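# Seat the matching loose relay in the rack's empty pocket

## Task

Locate the loose relay (a small transparent box topped by a colored button) whose button color is the same as the two relays already sitting in the black rack. Set it into the rack's one open pocket with the button facing up and press it fully down. It must stay seated with no gripper holding it. The task fails if either relay already in the rack is raised or comes out of the rack.

## Robot and tools

Robot: two arms, left_arm and right_arm, each with six revolute joints and a parallel-jaw gripper. Names are labels only and do not match image sides. Something may occasionally tug a held part or nudge a loose object. Nothing may leave the table.

Frame: one shared world frame. Origin is on the table surface midway between the arms, +x reaches out over the table, +z is up, and left_arm sits on the +y side. Gripper positions are in metres and orientations are quaternions (w, x, y, z). The printed hand position can be off from the real one, more so at long reach. A gripper's fingers point along its own +z and close along its own y. The reported end_effector_position lies between the pads about 2 cm behind the fingertips when closed. Closing pushes the tips roughly 10 mm further along +z.

execute_actions: argument "actions" is a list with zero or one entry, plus optional "pictures" (boolean; images are returned unless you pass false).
- Empty list: no command, just returns the current state.
- Motion entry: {"rows": [...], "steps": n}. "rows" holds 1 to 15 rows, and n is 1 to 15 (default 15). One control step lasts 1/30 s. Row k drives step k, and the final row repeats if there are more steps than rows.
- Wait entry: {"steps": n} with no rows, n up to 300. It returns once that many steps have passed since the previous result, counting the time you spent replying.
Each row is a single flat list of 14 numbers covering both arms, even if only one moves. The first seven are left_arm: waist, shoulder, elbow, forearm roll, wrist pitch, wrist roll, opening. The last seven are the same for right_arm. The joint values are absolute target angles in radians, in the same form as the Joint positions line, not offsets. Stated ranges are: waist -6.283 to 6.283, shoulder -2.059 to 2.094, elbow -3.927 to 0.192, forearm roll -6.283 to 6.283, wrist pitch -1.693 to 3.142, wrist roll -6.283 to 6.283. The real ends may differ by up to 0.010 rad either way. A call is rejected outright, sending nothing, if any target exceeds a stated end by over 0.010 rad and is further out than that joint's last reported angle. Targets beyond the real end are clipped to it, and a "joint sent to its limit" line may appear, possibly about an earlier action. Its absence does not prove there is room left. Opening is a unitless command from -1 (shut) to +1 (fully open, 0.084 m pad gap).

Motion limits: each joint target moves at most 3.14 rad/s and takes 0.16 s to reach that speed. An arm's joints are slowed together so they arrive at the same time. Per step, a joint's target is held within 0.623 rad of its measured angle. If the targets would place the gripper over 70 mm from where it is measured, the whole arm's targets are pulled back toward the measured angles. Large moves therefore take several calls or waits. The simulation keeps running while you think. Arms keep heading to the last row sent until they have almost stopped (a stalled move also counts as stopped) or a HELD step occurs. After that, only a new action makes them continue or press harder. Fingers that are mid-motion keep moving.

Gripping: grip_measured reports the actual finger opening on the command scale. To hold something, keep commanding an opening well below grip_measured. A larger gap means a harder squeeze, up to about 24 N per pad for objects up to about 6 cm. A fast close can hit harder, sometimes hard enough to pop the fingers open. Sending back exactly the grip_measured value still presses gently, less for wider parts, which may slip.

Result lines: a state line per arm gives pose and linear/angular velocity. Joint positions and Joint velocities give a block per arm: six joints in rad and rad/s, then the pad gap in m and m/s. "joint command not followed" means a clearance check altered or blocked some targets, while the rest of the row still ran. HELD marks steps where your row was partly or fully not sent. A torque fault happens when contact torque reaches a load limit (N m: waist 45.5, shoulder 45.5, elbow 27.3, forearm roll 27.3, wrist pitch 18.2, wrist roll 18.2, including held weight). The arm then stops, backs that joint off slightly, holds 10 s and drops the rest of the call. Carrying loads heats motors. MOTOR HOT appears from 65 °C. At 80 °C, OVER-TEMPERATURE FAULT brakes that arm until it cools. Avoid any stop.

zoom_image: "camera" is one of cam_high, cam_low, cam_left_wrist, cam_right_wrist. "region" is [x0, y0, x1, y1] in pixels of that camera's latest full image, with (0, 0) at the top left and at most 504 by 504 pixels. All four images are 896x504. Calibration (intrinsics, distortion, world-to-camera transforms) was supplied. Wrist camera poses follow the joint readings, and small per-scene offsets are possible.

finished_scene: argument "scene" is the current scene's number. Only call it once the relay is seated on its own and both rack relays are undisturbed. Replying without any tool call ends everything.

Avoid: arms striking or pushing each other, drops, slams, hard shoves on the rack, lifting the seated relays, and anything falling off the table. Move smoothly and efficiently.

Each tool is called after "Request:" as a command line: name --argument value for each argument, lists and objects as JSON in quotes; but a table of rows of numbers goes row by row, as --pt "numbers of a row", without its own name.

## Session

Request:
execute_actions --actions '[]'

Scene clock: 0.00 s of 4800.00 s.
left_arm: end_effector_position=(+0.2911, +0.6387, +0.3403) grip_measured=+1.00 end_effector_quat_wxyz=(+0.010, +0.690, -0.723, -0.019) end_effector_velocity=(-0.000, +0.000, +0.000) end_effector_angular_velocity=(-0.000, -0.000, +0.002) | right_arm: end_effector_position=(+0.3851, -0.0560, +0.2072) grip_measured=+1.00 end_effector_quat_wxyz=(-0.067, +0.209, +0.805, +0.551) end_effector_velocity=(+0.000, -0.000, +0.000) end_effector_angular_velocity=(+0.000, -0.001, -0.001)
Joint positions: left_arm=[ 0.864 -0.118 -1.337  0.035  1.479  2.295  0.084] | right_arm=[-0.058 -0.133 -0.597  1.464  1.128  2.746  0.084]
Joint velocities: left_arm=[ 0.002 -0.     0.    -0.    -0.    -0.001  0.   ] | right_arm=[-0.    -0.    -0.     0.001 -0.001 -0.001  0.   ]
camera_calibration (this result's frames):
cam_left_wrist: T_world_to_cam=[[-0.997284, 0.0575626, 0.0459561, 0.272541], [0.0572876, 0.998331, -0.00727978, -0.578937], [-0.0462985, -0.00462728, -0.998917, 0.484691], [0, 0, 0, 1]] pos_world=[0.327407, 0.564526, 0.467427]
cam_right_wrist: T_world_to_cam=[[0.406249, 0.293807, 0.865239, -0.290066], [0.905479, -0.256644, -0.337995, -0.223345], [0.122753, 0.920767, -0.370298, 0.212693], [0, 0, 0, 1]] pos_world=[0.293965, -0.167937, 0.254247]

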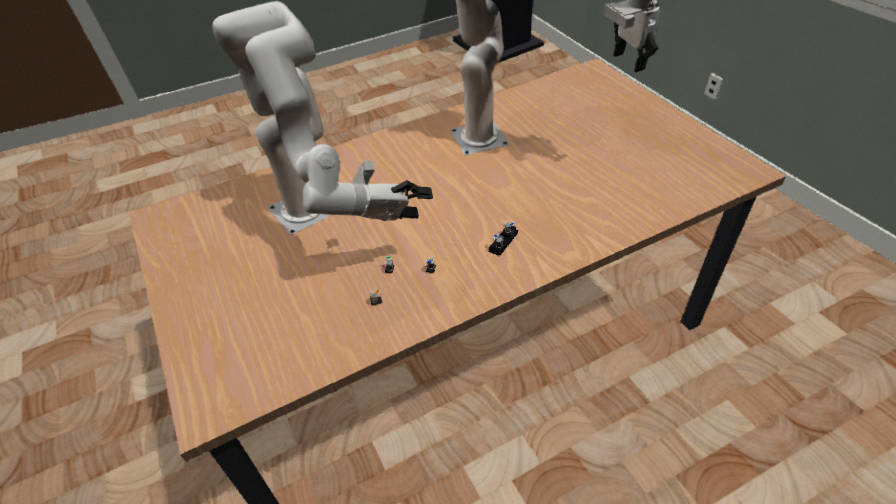

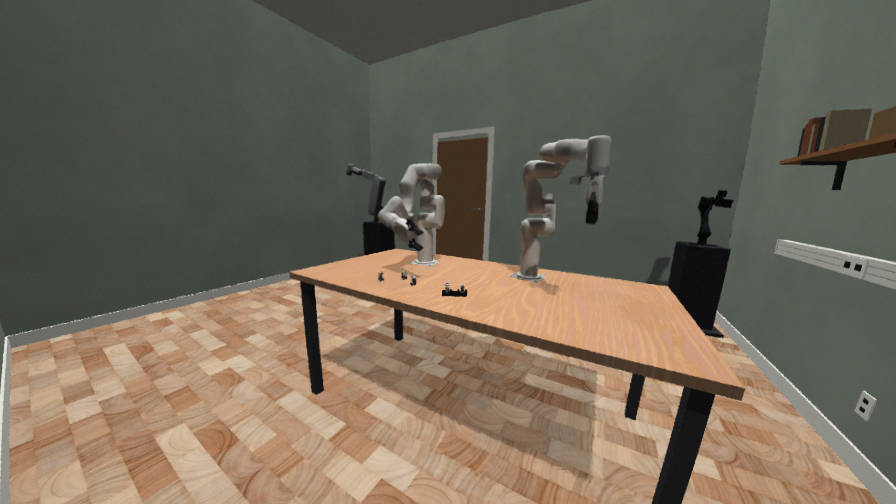

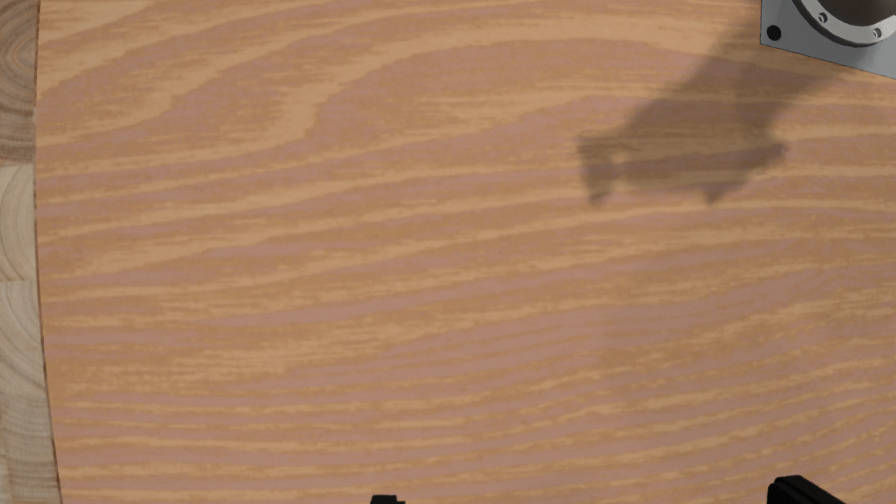

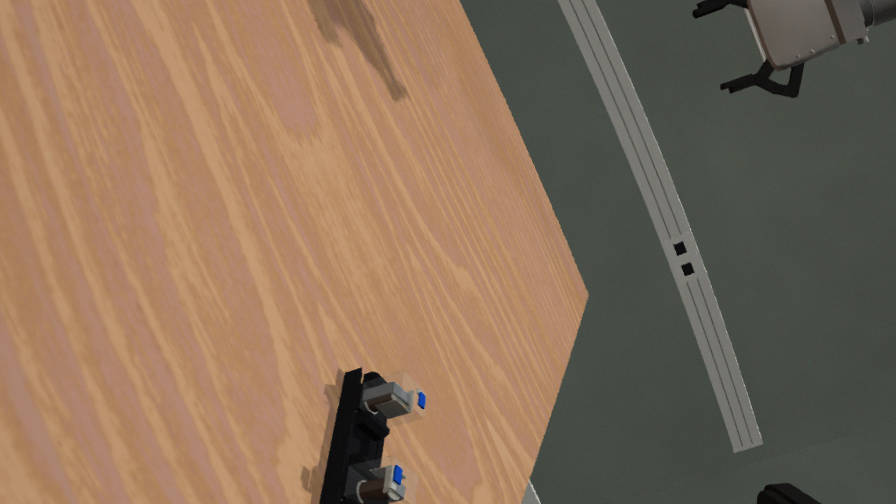

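Request:
zoom_image --camera "cam_high" --region '[340, 200, 560, 324]'

Region (340, 200, 560, 324) of cam_high's 896x504 image, scaled by 2.291, with more detail than that image has; it fills the top 284 rows of this view, and the rest is white.

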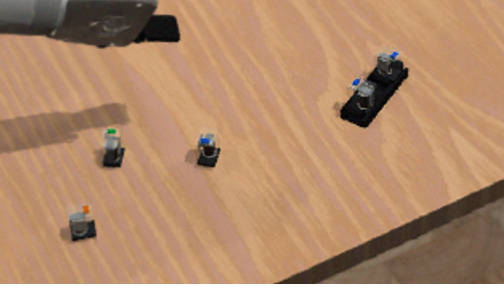

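Request:
execute_actions --actions '[{"rows": [[-0.5679,0.34839,-1.27210,0,0.92371,0,1, -0.9,-0.133,-0.597,1.464,1.128,2.746,1]], "steps": 15}]'

Scene clock: 84.47 s of 4800.00 s.
left_arm: end_effector_position=(+0.4014, +0.5593, +0.2650) grip_measured=+1.00 end_effector_quat_wxyz=(+0.004, +0.689, -0.724, -0.013) end_effector_velocity=(+0.205, -0.251, -0.149) end_effector_angular_velocity=(-0.003, -0.031, -0.004) | right_arm: end_effector_position=(+0.4425, -0.2048, +0.2073) grip_measured=+1.00 end_effector_quat_wxyz=(+0.033, +0.349, +0.755, +0.554) end_effector_velocity=(+0.070, -0.366, -0.000) end_effector_angular_velocity=(-0.001, +0.001, -0.832)
Joint positions: left_arm=[ 0.601  0.052 -1.313  0.023  1.277  2.032  0.084] | right_arm=[-0.416 -0.133 -0.597  1.464  1.128  2.746  0.084]
Joint velocities: left_arm=[-0.624  0.321  0.045 -0.024 -0.38  -0.621  0.   ] | right_arm=[-0.833 -0.001  0.001 -0.002  0.     0.001  0.   ]
Steps of this call (steps 1 to 90: nothing new was sent; then 80.97 s passed at rest; steps 91 to 105: all 15 steps of this action). Readings (joint positions):
91: left_arm=[0.864 -0.118 -1.337 0.035 1.479 2.295] | right_arm=[-0.058 -0.133 -0.597 1.464 1.128 2.746]
92: left_arm=[0.861 -0.116 -1.337 0.035 1.475 2.291] | right_arm=[-0.061 -0.133 -0.597 1.464 1.128 2.746]
94: left_arm=[0.829 -0.094 -1.337 0.034 1.444 2.256] | right_arm=[-0.101 -0.133 -0.597 1.464 1.129 2.746]
98: left_arm=[0.745 -0.031 -1.324 0.029 1.376 2.175] | right_arm=[-0.222 -0.133 -0.597 1.464 1.128 2.746]
105: the state above
camera_calibration (this result's frames):
cam_left_wrist: T_world_to_cam=[[-0.997754, 0.0603482, 0.0290665, 0.393674], [0.060203, 0.998169, -0.00584645, -0.508055], [-0.0293661, -0.00408342, -0.99956, 0.407287], [0, 0, 0, 1]] pos_world=[0.435337, 0.485031, 0.392695]
cam_right_wrist: T_world_to_cam=[[0.483216, 0.133011, 0.865339, -0.33674], [0.758204, -0.557777, -0.337655, -0.3101], [0.437754, 0.819264, -0.370376, 0.182551], [0, 0, 0, 1]] pos_world=[0.317925, -0.277734, 0.2543]

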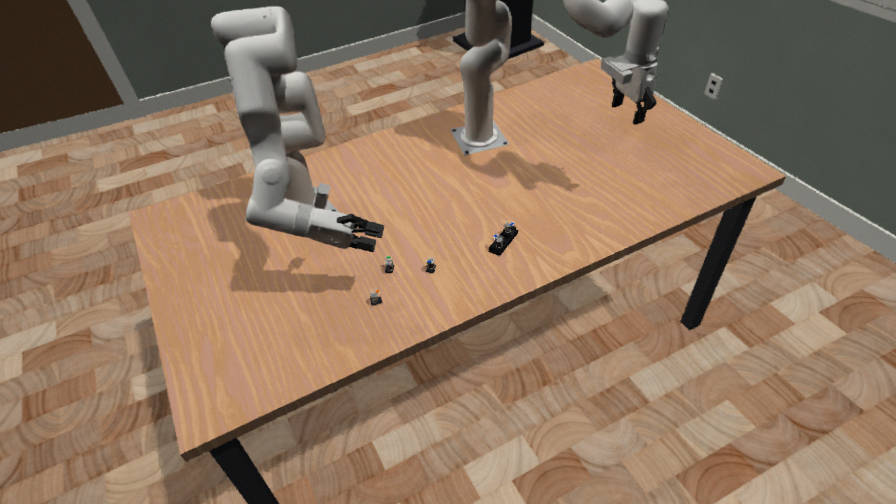

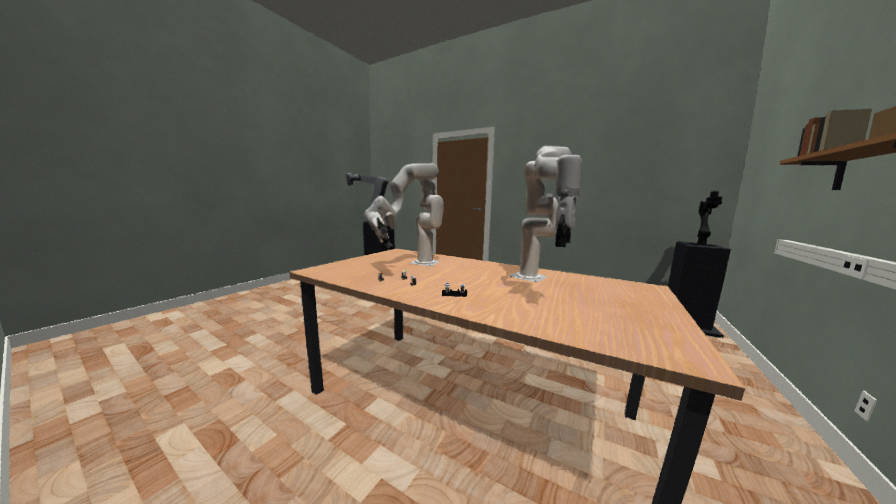

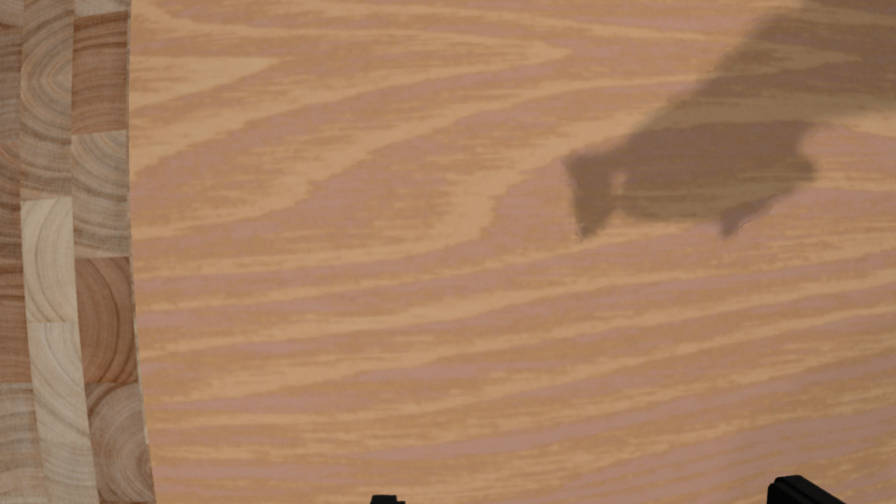

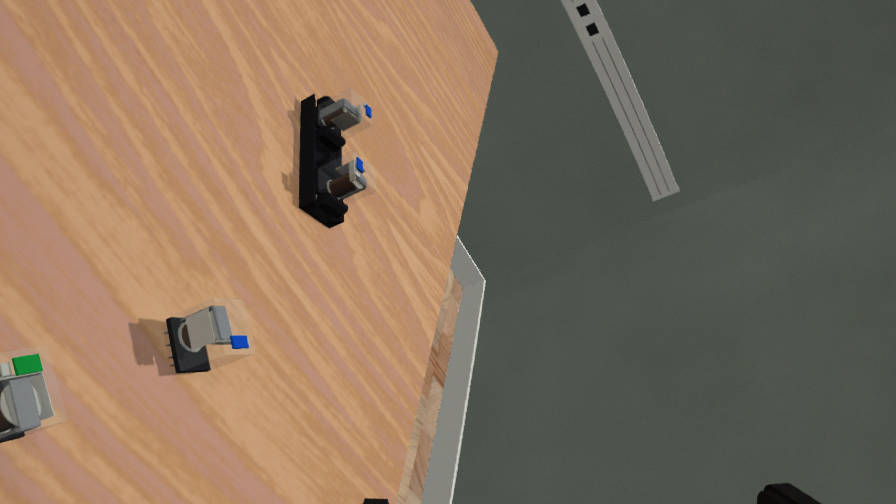

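Request:
execute_actions --actions '[{"steps": 45}]'

Scene clock: 89.17 s of 4800.00 s.
left_arm: end_effector_position=(+0.3529, -0.0151, +0.1200) grip_measured=+1.00 end_effector_quat_wxyz=(+0.000, +0.930, -0.367, -0.000) end_effector_velocity=(-0.000, +0.000, -0.000) end_effector_angular_velocity=(+0.001, +0.002, +0.002) | right_arm: end_effector_position=(+0.4311, -0.4188, +0.2072) grip_measured=+1.00 end_effector_quat_wxyz=(+0.164, +0.520, +0.649, +0.530) end_effector_velocity=(-0.000, +0.000, -0.001) end_effector_angular_velocity=(-0.001, +0.002, +0.002)
Joint positions: left_arm=[-0.568  0.348 -1.272  0.     0.924  0.     0.084] | right_arm=[-0.9   -0.133 -0.597  1.464  1.128  2.746  0.084]
Joint velocities: left_arm=[ 0.    -0.     0.    -0.001  0.002 -0.001 -0.   ] | right_arm=[ 0.     0.001  0.    -0.002 -0.    -0.001  0.   ]
Steps of this call (steps 1 to 90: the robot went on to your last target; steps 91 to 141: nothing new was sent). Readings (joint positions):
1: left_arm=[0.581 0.063 -1.312 0.022 1.264 2.011] | right_arm=[-0.444 -0.133 -0.597 1.464 1.128 2.746]
2: left_arm=[0.560 0.073 -1.310 0.021 1.252 1.990] | right_arm=[-0.472 -0.133 -0.597 1.464 1.128 2.746]
4: left_arm=[0.517 0.093 -1.308 0.019 1.229 1.948] | right_arm=[-0.528 -0.133 -0.597 1.464 1.128 2.746]
8: left_arm=[0.432 0.128 -1.303 0.017 1.187 1.863] | right_arm=[-0.639 -0.133 -0.597 1.464 1.128 2.746]
141: the state above
All arms were judged still, so your last target was given up. Only a new action makes them travel on or press farther. Fingers that are still opening or closing keep moving.
camera_calibration (this result's frames):
cam_left_wrist: T_world_to_cam=[[-0.690192, -0.72361, 0.00493118, 0.266711], [-0.723567, 0.690031, -0.0175746, 0.34075], [0.00931452, -0.0156979, -0.999833, 0.244765], [0, 0, 0, 1]] pos_world=[0.428357, -0.0382907, 0.249398]
cam_right_wrist: T_world_to_cam=[[0.489708, -0.106794, 0.865321, -0.405953], [0.41222, -0.84618, -0.337718, -0.392427], [0.768284, 0.522086, -0.370359, 0.0959055], [0, 0, 0, 1]] pos_world=[0.286882, -0.425489, 0.254269]

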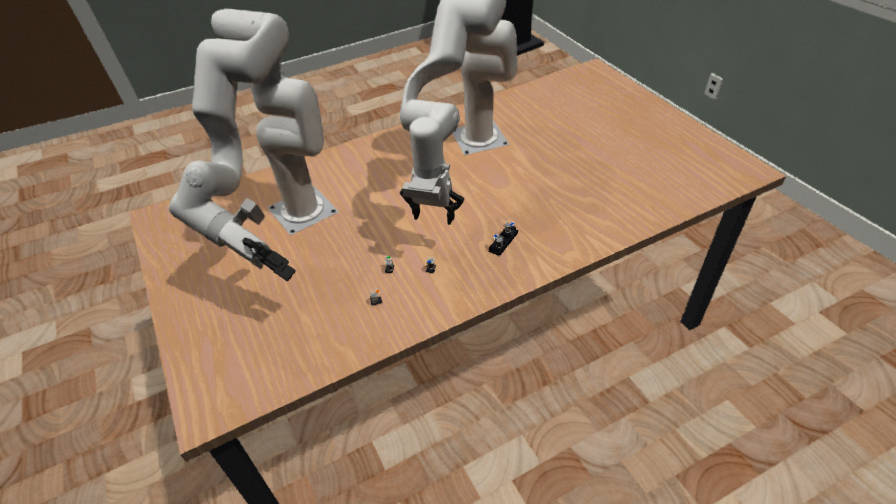

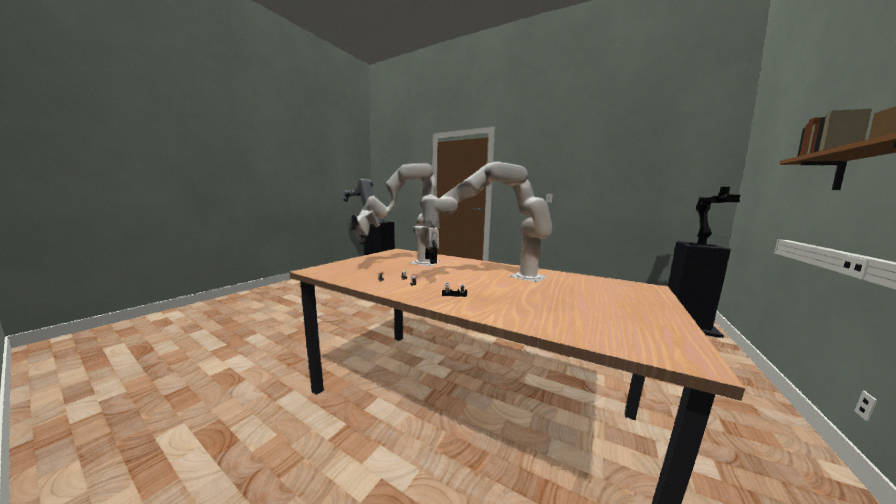

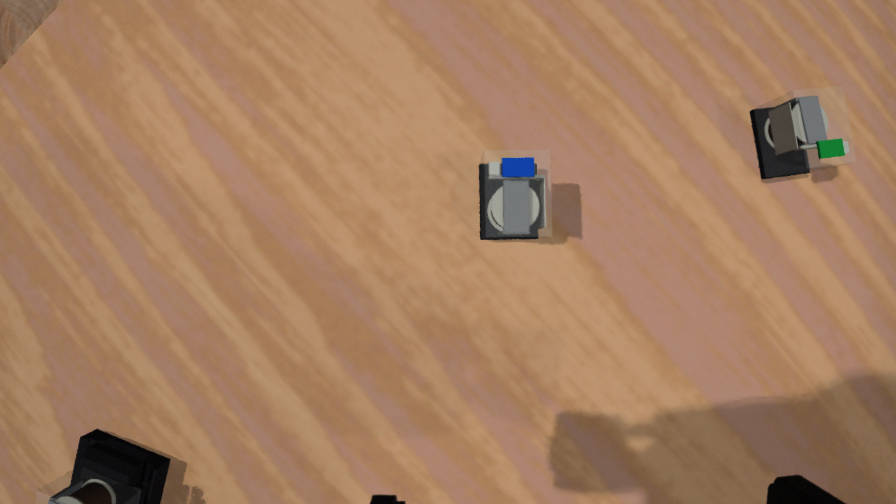

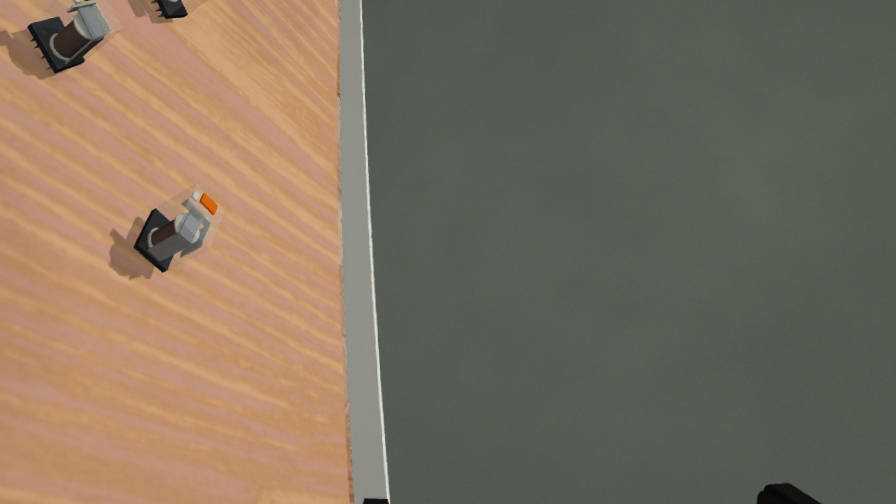

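Request:
zoom_image --camera "cam_left_wrist" --region '[440, 120, 600, 270]'

Region (440, 120, 600, 270) of cam_left_wrist's 896x504 image, scaled by 3.150, with more detail than that image has; it fills the top 472 rows of this view, and the rest is white.

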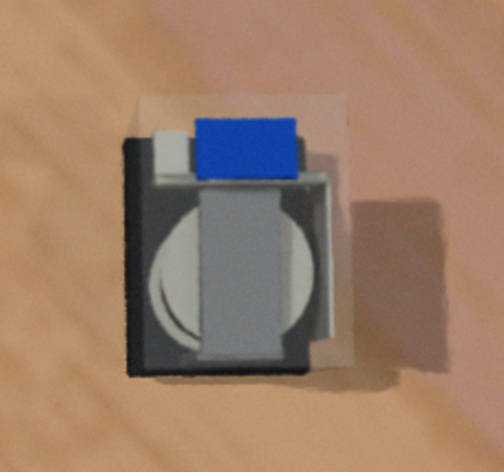

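Request:
zoom_image --camera "cam_high" --region '[470, 210, 540, 265]'

Region (470, 210, 540, 265) of cam_high's 896x504 image, scaled by 7.200, with more detail than that image has; it fills the top 396 rows of this view, and the rest is white.

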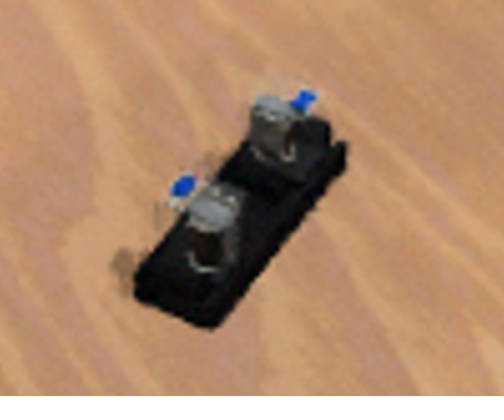

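Request:
execute_actions --actions '[{"rows": [[-0.1951,0.44433,-1.56473,0,1.1204,-2.2851,1, -0.9,-0.133,-0.597,1.464,1.128,2.746,1]], "steps": 15}]'

Request:
execute_actions --actions '[{"steps": 30}]'

Scene clock: 188.23 s of 4800.00 s.
left_arm: end_effector_position=(+0.4545, +0.0726, +0.1513) grip_measured=+1.00 end_effector_quat_wxyz=(+0.000, +1.000, +0.000, +0.000) end_effector_velocity=(+0.194, +0.222, +0.069) end_effector_angular_velocity=(-0.003, -0.001, +2.210) | right_arm: end_effector_position=(+0.4311, -0.4188, +0.2072) grip_measured=+1.00 end_effector_quat_wxyz=(+0.164, +0.520, +0.649, +0.530) end_effector_velocity=(+0.000, +0.000, +0.000) end_effector_angular_velocity=(-0.000, -0.000, +0.000)
Joint positions: left_arm=[-0.333  0.409 -1.456  0.     1.047 -0.517  0.084] | right_arm=[-0.9   -0.133 -0.597  1.464  1.128  2.746  0.084]
Joint velocities: left_arm=[ 0.504  0.128 -0.395 -0.001  0.265 -1.705  0.   ] | right_arm=[ 0.    -0.001  0.    -0.    -0.     0.     0.   ]
Steps of this call (steps 1 to 90: nothing new was sent; then 95.57 s passed at rest; steps 91 to 105: all 15 steps of this action). Readings (joint positions):
91: left_arm=[-0.568 0.348 -1.272 -0.000 0.924 -0.000] | right_arm=[-0.900 -0.133 -0.597 1.464 1.128 2.746]
92: left_arm=[-0.566 0.349 -1.274 -0.000 0.925 -0.005] | right_arm=[-0.900 -0.133 -0.597 1.464 1.128 2.746]
94: left_arm=[-0.544 0.356 -1.293 -0.000 0.940 -0.049] | right_arm=[-0.900 -0.133 -0.597 1.464 1.128 2.746]
98: left_arm=[-0.457 0.377 -1.359 0.000 0.981 -0.194] | right_arm=[-0.900 -0.133 -0.597 1.464 1.128 2.746]
105: the state above
camera_calibration (this result's frames):
cam_left_wrist: T_world_to_cam=[[-0.0100997, -0.999936, 0.00505209, 0.111046], [-0.999791, 0.0100081, -0.0178332, 0.529289], [0.0177815, -0.00523115, -0.999828, 0.271869], [0, 0, 0, 1]] pos_world=[0.525465, 0.107164, 0.2807]
cam_right_wrist: T_world_to_cam=[[0.489708, -0.106794, 0.865321, -0.405953], [0.41222, -0.84618, -0.337718, -0.392427], [0.768284, 0.522086, -0.370359, 0.0959055], [0, 0, 0, 1]] pos_world=[0.286882, -0.425489, 0.254269]

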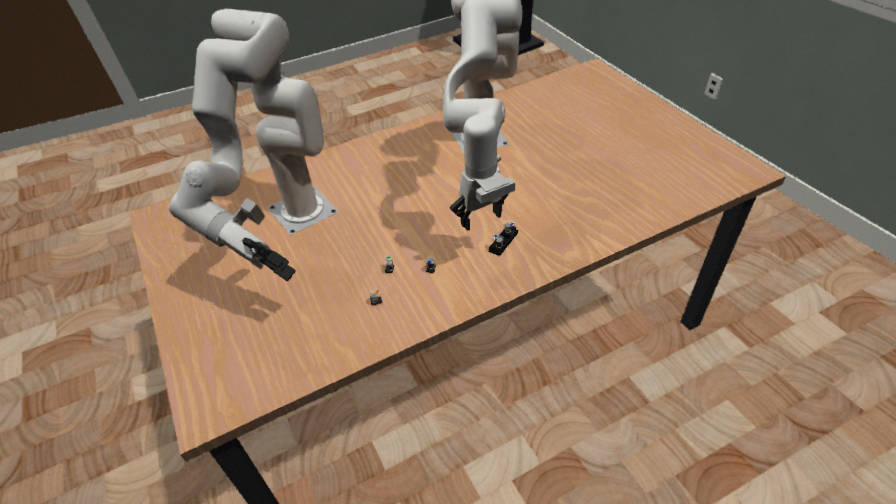

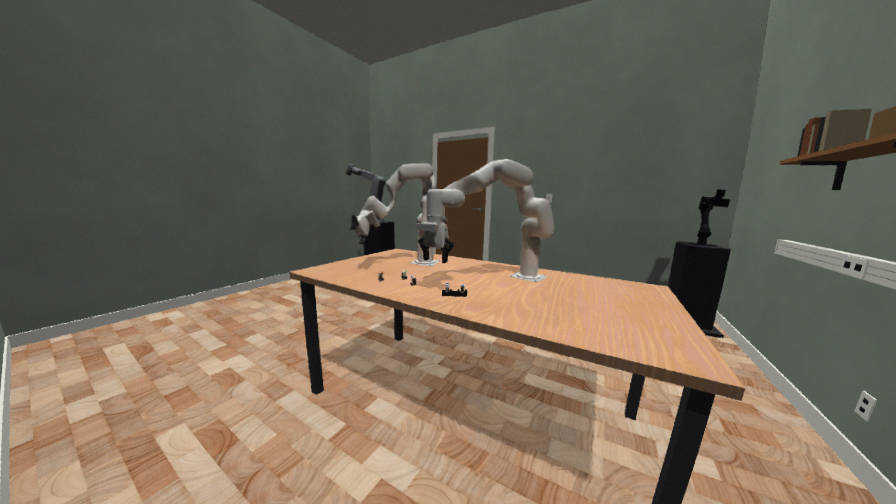

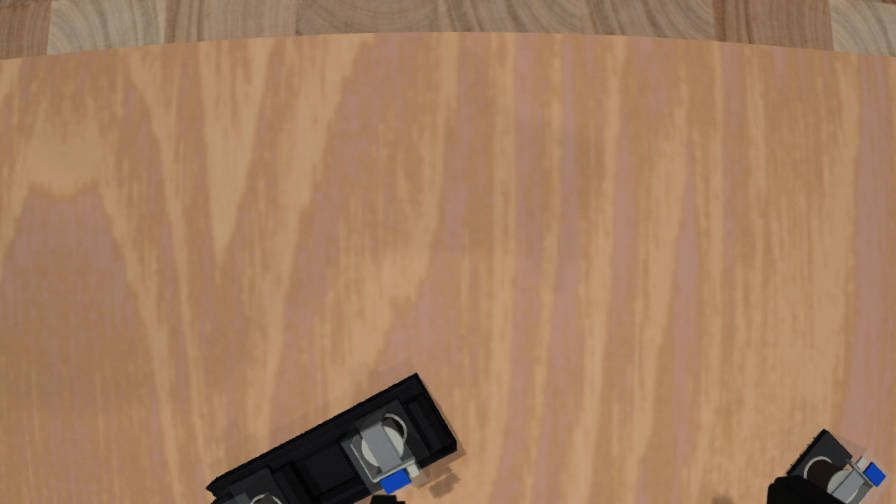

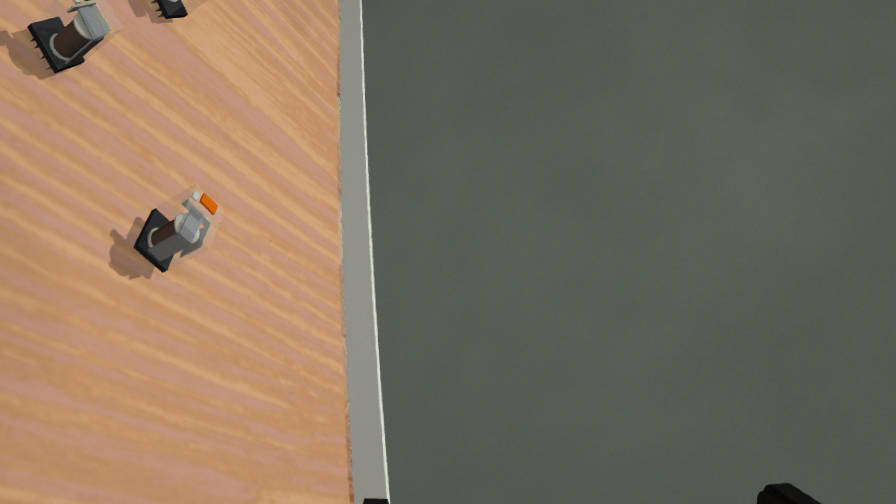

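Scene clock: 189.23 s of 4800.00 s.
left_arm: end_effector_position=(+0.5027, +0.1383, +0.1701) grip_measured=+1.00 end_effector_quat_wxyz=(-0.000, +0.580, +0.815, -0.000) end_effector_velocity=(+0.000, +0.002, -0.000) end_effector_angular_velocity=(-0.000, +0.001, +0.038) | right_arm: end_effector_position=(+0.4311, -0.4188, +0.2072) grip_measured=+1.00 end_effector_quat_wxyz=(+0.164, +0.520, +0.649, +0.530) end_effector_velocity=(-0.000, +0.000, -0.001) end_effector_angular_velocity=(+0.001, +0.001, -0.000)
Joint positions: left_arm=[-0.195  0.444 -1.565  0.     1.12  -2.282  0.084] | right_arm=[-0.9   -0.133 -0.597  1.464  1.128  2.746  0.084]
Joint velocities: left_arm=[ 0.003  0.    -0.    -0.     0.001 -0.035 -0.   ] | right_arm=[ 0.     0.002  0.001  0.001 -0.    -0.001  0.   ]
Steps of this call (steps 1 to 30: the robot went on to your last target). Readings (joint positions):
1: left_arm=[-0.317 0.413 -1.469 0.000 1.056 -0.576] | right_arm=[-0.900 -0.133 -0.597 1.464 1.128 2.746]
2: left_arm=[-0.300 0.417 -1.482 0.000 1.065 -0.641] | right_arm=[-0.900 -0.133 -0.597 1.464 1.128 2.746]
4: left_arm=[-0.269 0.425 -1.506 0.000 1.081 -0.786] | right_arm=[-0.900 -0.133 -0.597 1.464 1.128 2.746]
8: left_arm=[-0.221 0.437 -1.543 0.000 1.106 -1.121] | right_arm=[-0.900 -0.133 -0.597 1.464 1.128 2.746]
30: the state above
camera_calibration (this result's frames):
cam_left_wrist: T_world_to_cam=[[0.948567, 0.316538, 0.00490044, -0.486836], [0.316574, -0.948405, -0.0175853, 0.047885], [-0.000918804, 0.0182322, -0.999833, 0.296264], [0, 0, 0, 1]] pos_world=[0.44691, 0.194115, 0.299442]
cam_right_wrist: T_world_to_cam=[[0.489708, -0.106794, 0.865321, -0.405953], [0.41222, -0.84618, -0.337718, -0.392427], [0.768284, 0.522086, -0.370359, 0.0959054], [0, 0, 0, 1]] pos_world=[0.286882, -0.425489, 0.254269]

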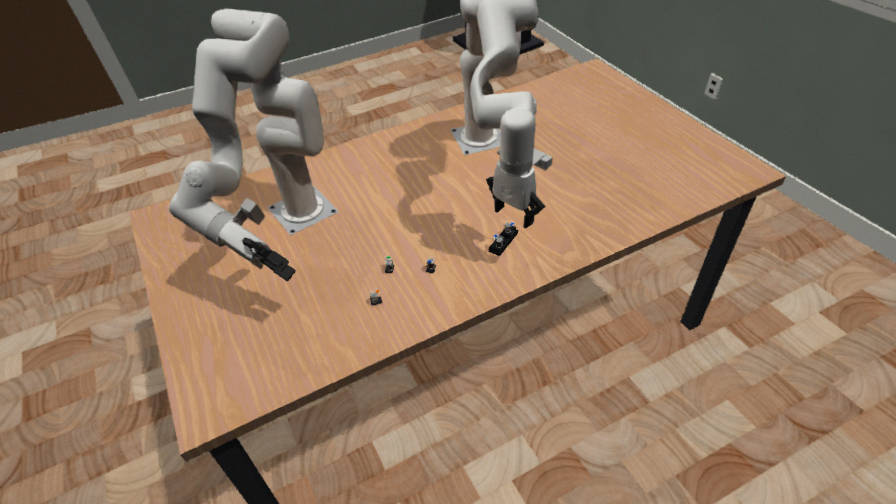

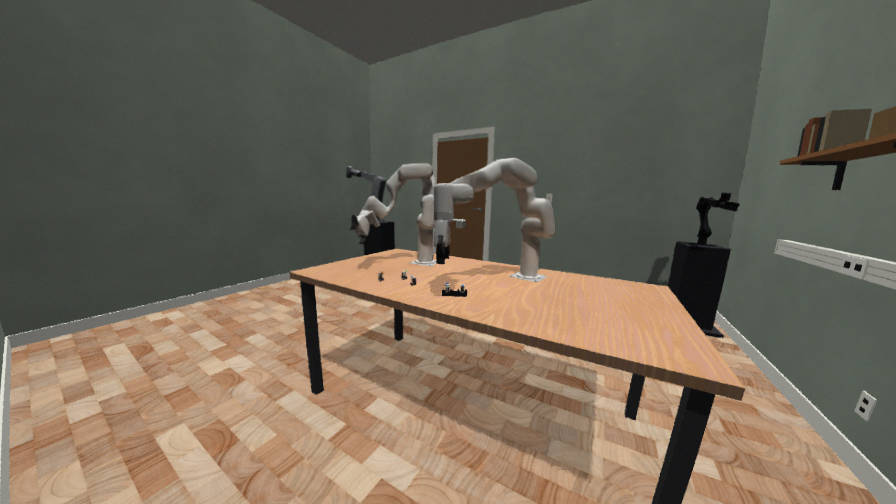

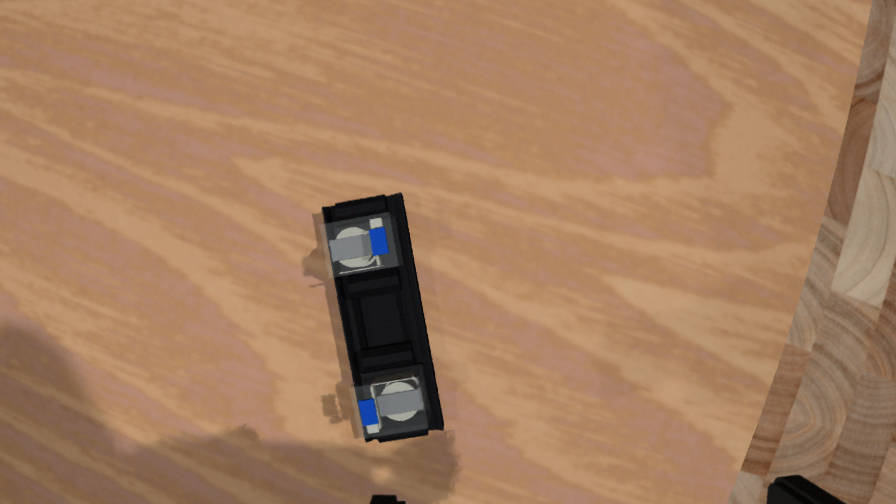

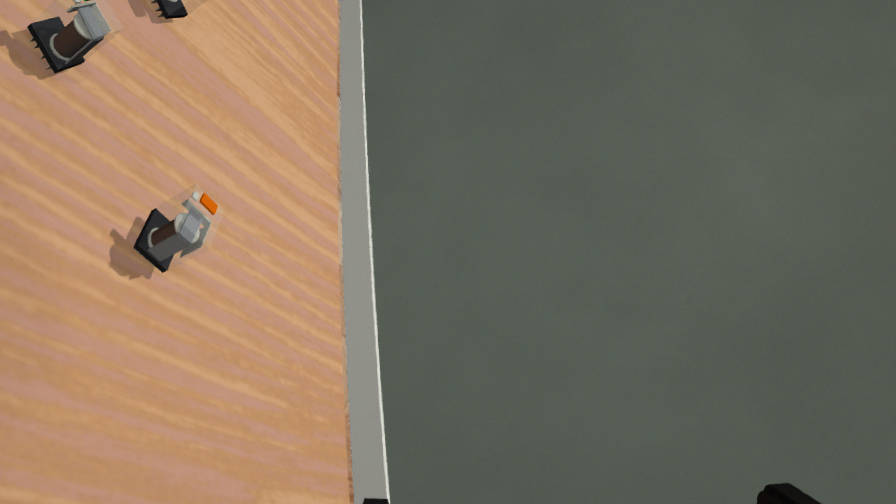

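Request:
zoom_image --camera "cam_left_wrist" --region '[290, 180, 470, 460]'

Region (290, 180, 470, 460) of cam_left_wrist's 896x504 image, scaled by 1.800, with more detail than that image has; it fills the left 324 columns of this view, and the rest is white.

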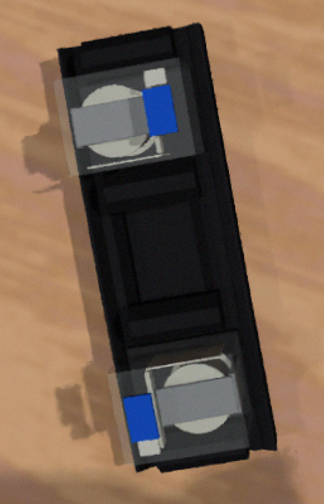

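Request:
execute_actions --actions '[{"rows": [[-0.5513,0.66899,-1.77128,0,1.10229,-1.5542,1, -0.9,-0.133,-0.597,1.464,1.128,2.746,1]], "steps": 15}]'

Request:
execute_actions --actions '[{"steps": 12}]'

Scene clock: 269.37 s of 4800.00 s.
left_arm: end_effector_position=(+0.4654, +0.0042, +0.1396) grip_measured=+1.00 end_effector_quat_wxyz=(-0.000, +0.816, +0.577, -0.000) end_effector_velocity=(-0.130, -0.301, -0.078) end_effector_angular_velocity=(+0.003, +0.004, -1.625) | right_arm: end_effector_position=(+0.4311, -0.4188, +0.2072) grip_measured=+1.00 end_effector_quat_wxyz=(+0.164, +0.520, +0.649, +0.530) end_effector_velocity=(+0.000, -0.000, -0.001) end_effector_angular_velocity=(+0.002, +0.002, -0.001)
Joint positions: left_arm=[-0.421  0.587 -1.695 -0.     1.109 -1.835  0.084] | right_arm=[-0.9   -0.133 -0.597  1.464  1.128  2.746  0.084]
Joint velocities: left_arm=[-0.52   0.329 -0.298  0.    -0.026  1.105 -0.   ] | right_arm=[ 0.     0.002 -0.     0.001 -0.     0.002  0.   ]
Steps of this call (steps 1 to 15: the robot went on to your last target; steps 16 to 90: nothing new was sent; then 76.63 s passed at rest; steps 91 to 105: all 15 steps of this action). Readings (joint positions):
91: left_arm=[-0.195 0.444 -1.565 0.000 1.120 -2.285] | right_arm=[-0.900 -0.133 -0.597 1.464 1.128 2.746]
92: left_arm=[-0.197 0.445 -1.566 0.000 1.120 -2.280] | right_arm=[-0.900 -0.133 -0.597 1.464 1.128 2.746]
94: left_arm=[-0.217 0.459 -1.582 0.000 1.119 -2.236] | right_arm=[-0.900 -0.133 -0.597 1.464 1.128 2.746]
98: left_arm=[-0.299 0.510 -1.624 -0.000 1.115 -2.095] | right_arm=[-0.900 -0.133 -0.597 1.464 1.128 2.746]
105: the state above
camera_calibration (this result's frames):
cam_left_wrist: T_world_to_cam=[[0.939151, -0.343471, 0.00479624, -0.40163], [-0.343343, -0.939046, -0.0175654, 0.239067], [0.0105371, 0.0148498, -0.999834, 0.262864], [0, 0, 0, 1]] pos_world=[0.456503, 0.0826434, 0.268946]
cam_right_wrist: T_world_to_cam=[[0.489708, -0.106794, 0.865321, -0.405953], [0.41222, -0.84618, -0.337718, -0.392427], [0.768284, 0.522086, -0.370359, 0.0959055], [0, 0, 0, 1]] pos_world=[0.286882, -0.425489, 0.254269]

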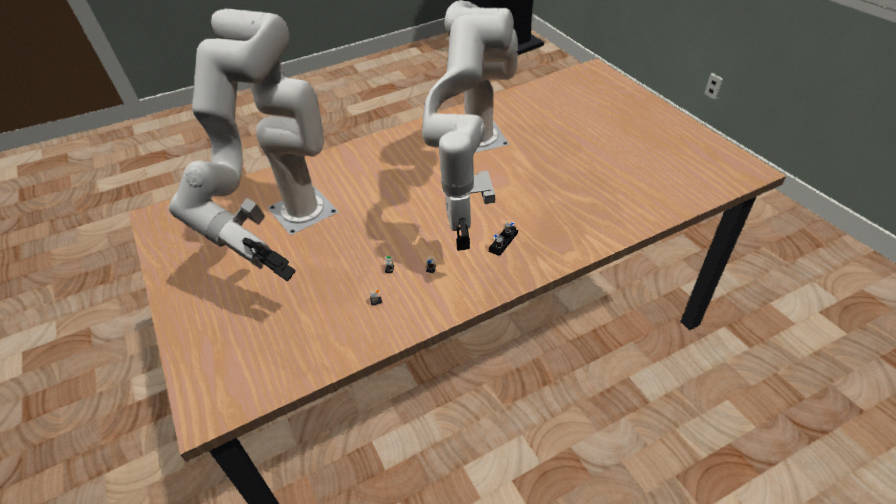

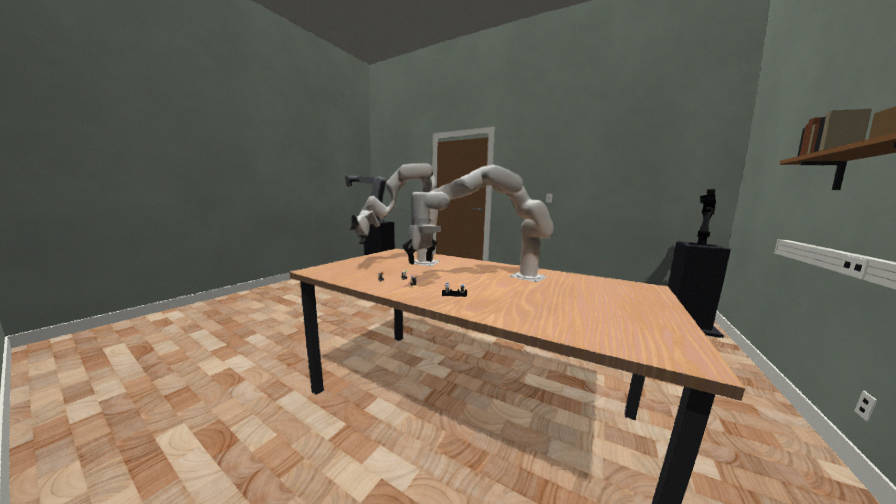

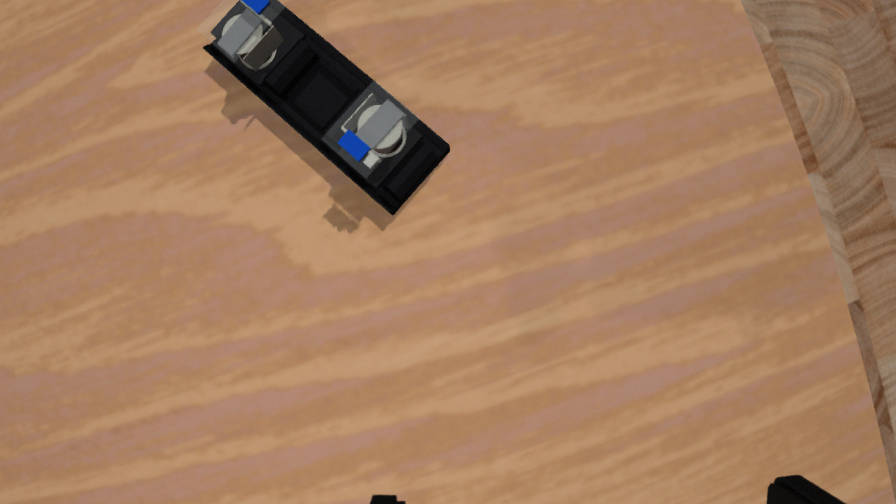

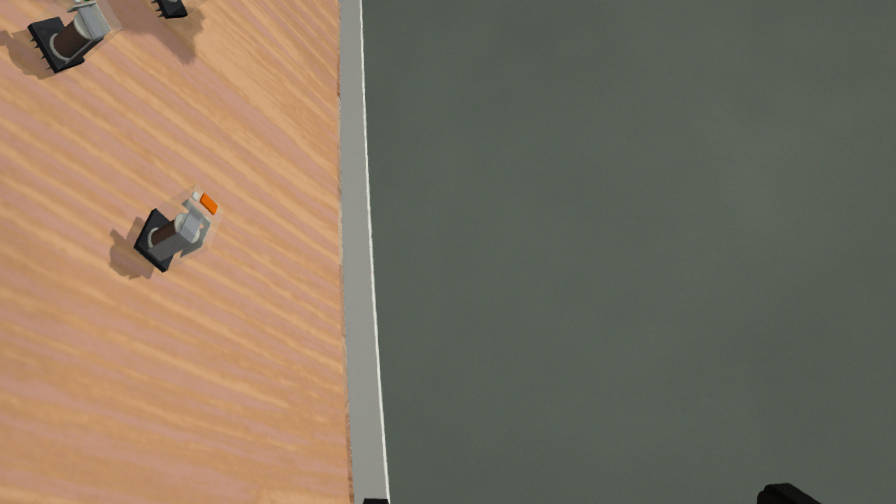

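Scene clock: 269.77 s of 4800.00 s.
left_arm: end_effector_position=(+0.4283, -0.0678, +0.1206) grip_measured=+1.00 end_effector_quat_wxyz=(+0.000, +0.915, +0.404, +0.000) end_effector_velocity=(-0.001, -0.015, +0.005) end_effector_angular_velocity=(-0.014, -0.016, -0.102) | right_arm: end_effector_position=(+0.4311, -0.4188, +0.2072) grip_measured=+1.00 end_effector_quat_wxyz=(+0.164, +0.520, +0.649, +0.530) end_effector_velocity=(-0.000, +0.000, -0.001) end_effector_angular_velocity=(-0.000, +0.002, +0.002)
Joint positions: left_arm=[-0.548  0.667 -1.769  0.     1.102 -1.561  0.084] | right_arm=[-0.9   -0.133 -0.597  1.464  1.128  2.746  0.084]
Joint velocities: left_arm=[-0.018  0.012 -0.03   0.    -0.003  0.084  0.   ] | right_arm=[-0.     0.     0.001 -0.002  0.     0.     0.   ]
Steps of this call (steps 1 to 12: the robot went on to your last target). Readings (joint positions):
1: left_arm=[-0.438 0.597 -1.705 -0.000 1.108 -1.798] | right_arm=[-0.900 -0.133 -0.597 1.464 1.128 2.746]
2: left_arm=[-0.455 0.608 -1.715 -0.000 1.107 -1.761] | right_arm=[-0.900 -0.133 -0.597 1.464 1.128 2.746]
4: left_arm=[-0.489 0.630 -1.735 -0.000 1.105 -1.688] | right_arm=[-0.900 -0.133 -0.597 1.464 1.128 2.746]
8: left_arm=[-0.538 0.660 -1.762 -0.000 1.103 -1.588] | right_arm=[-0.900 -0.133 -0.597 1.464 1.128 2.746]
12: the state above
camera_calibration (this result's frames):
cam_left_wrist: T_world_to_cam=[[0.730995, -0.682365, 0.00501075, -0.325355], [-0.682203, -0.730951, -0.0176082, 0.317586], [0.0156778, 0.00945317, -0.999832, 0.242799], [0, 0, 0, 1]] pos_world=[0.450684, 0.00783363, 0.249981]
cam_right_wrist: T_world_to_cam=[[0.489708, -0.106794, 0.865321, -0.405953], [0.41222, -0.84618, -0.337718, -0.392427], [0.768284, 0.522086, -0.370359, 0.0959054], [0, 0, 0, 1]] pos_world=[0.286882, -0.425489, 0.254269]

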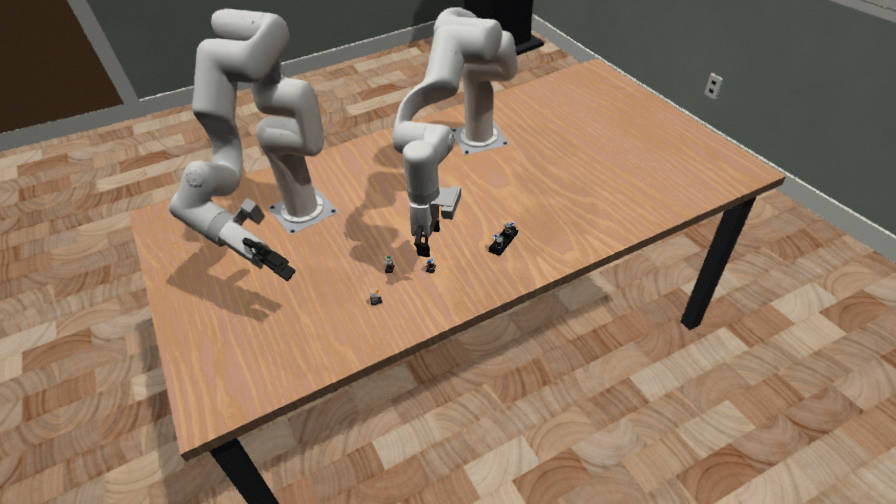

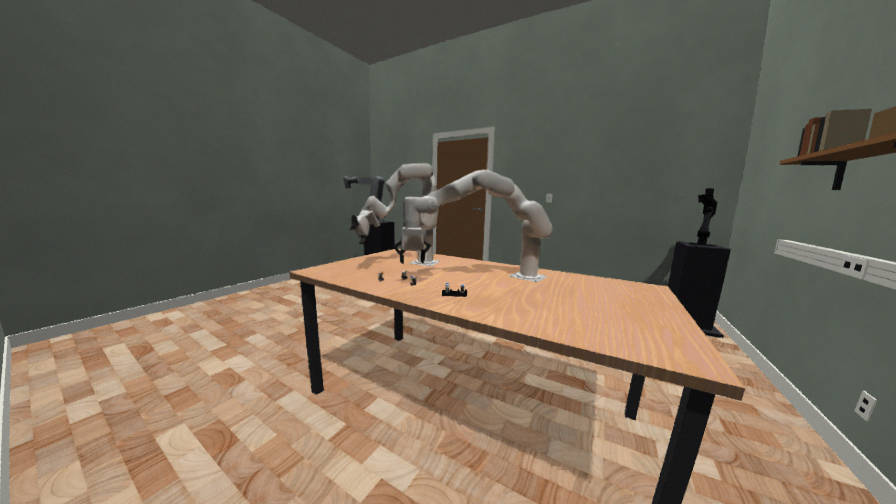

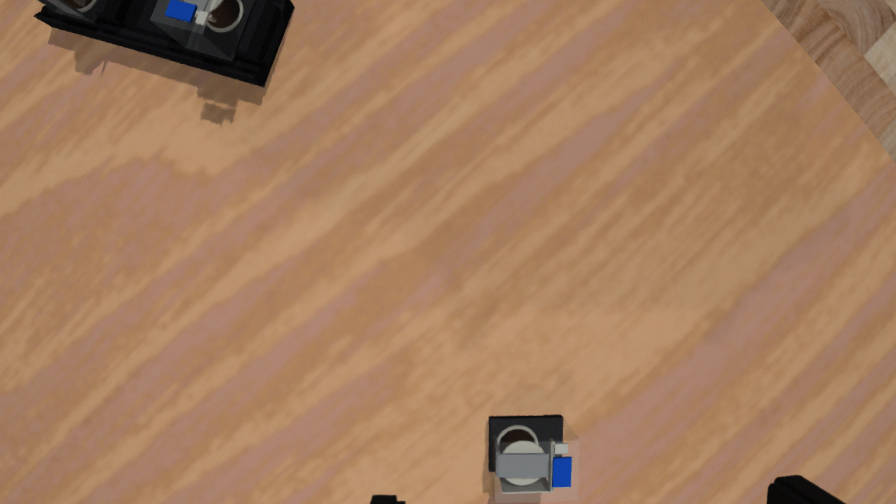

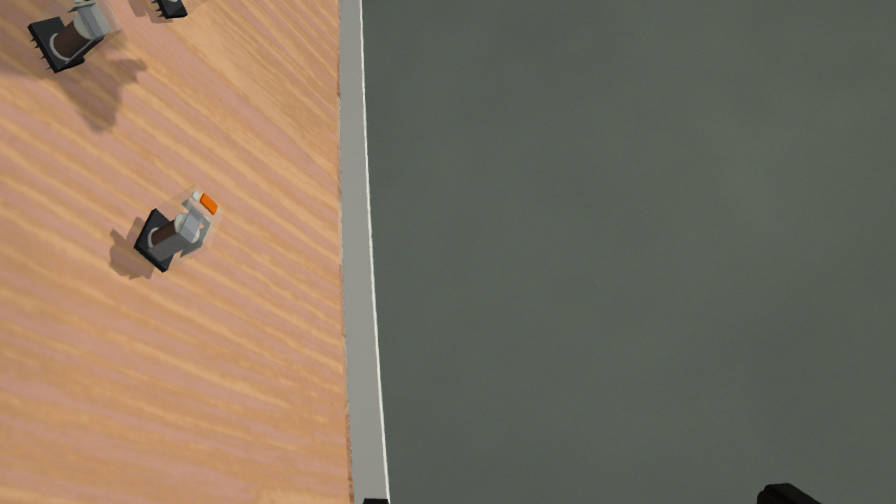

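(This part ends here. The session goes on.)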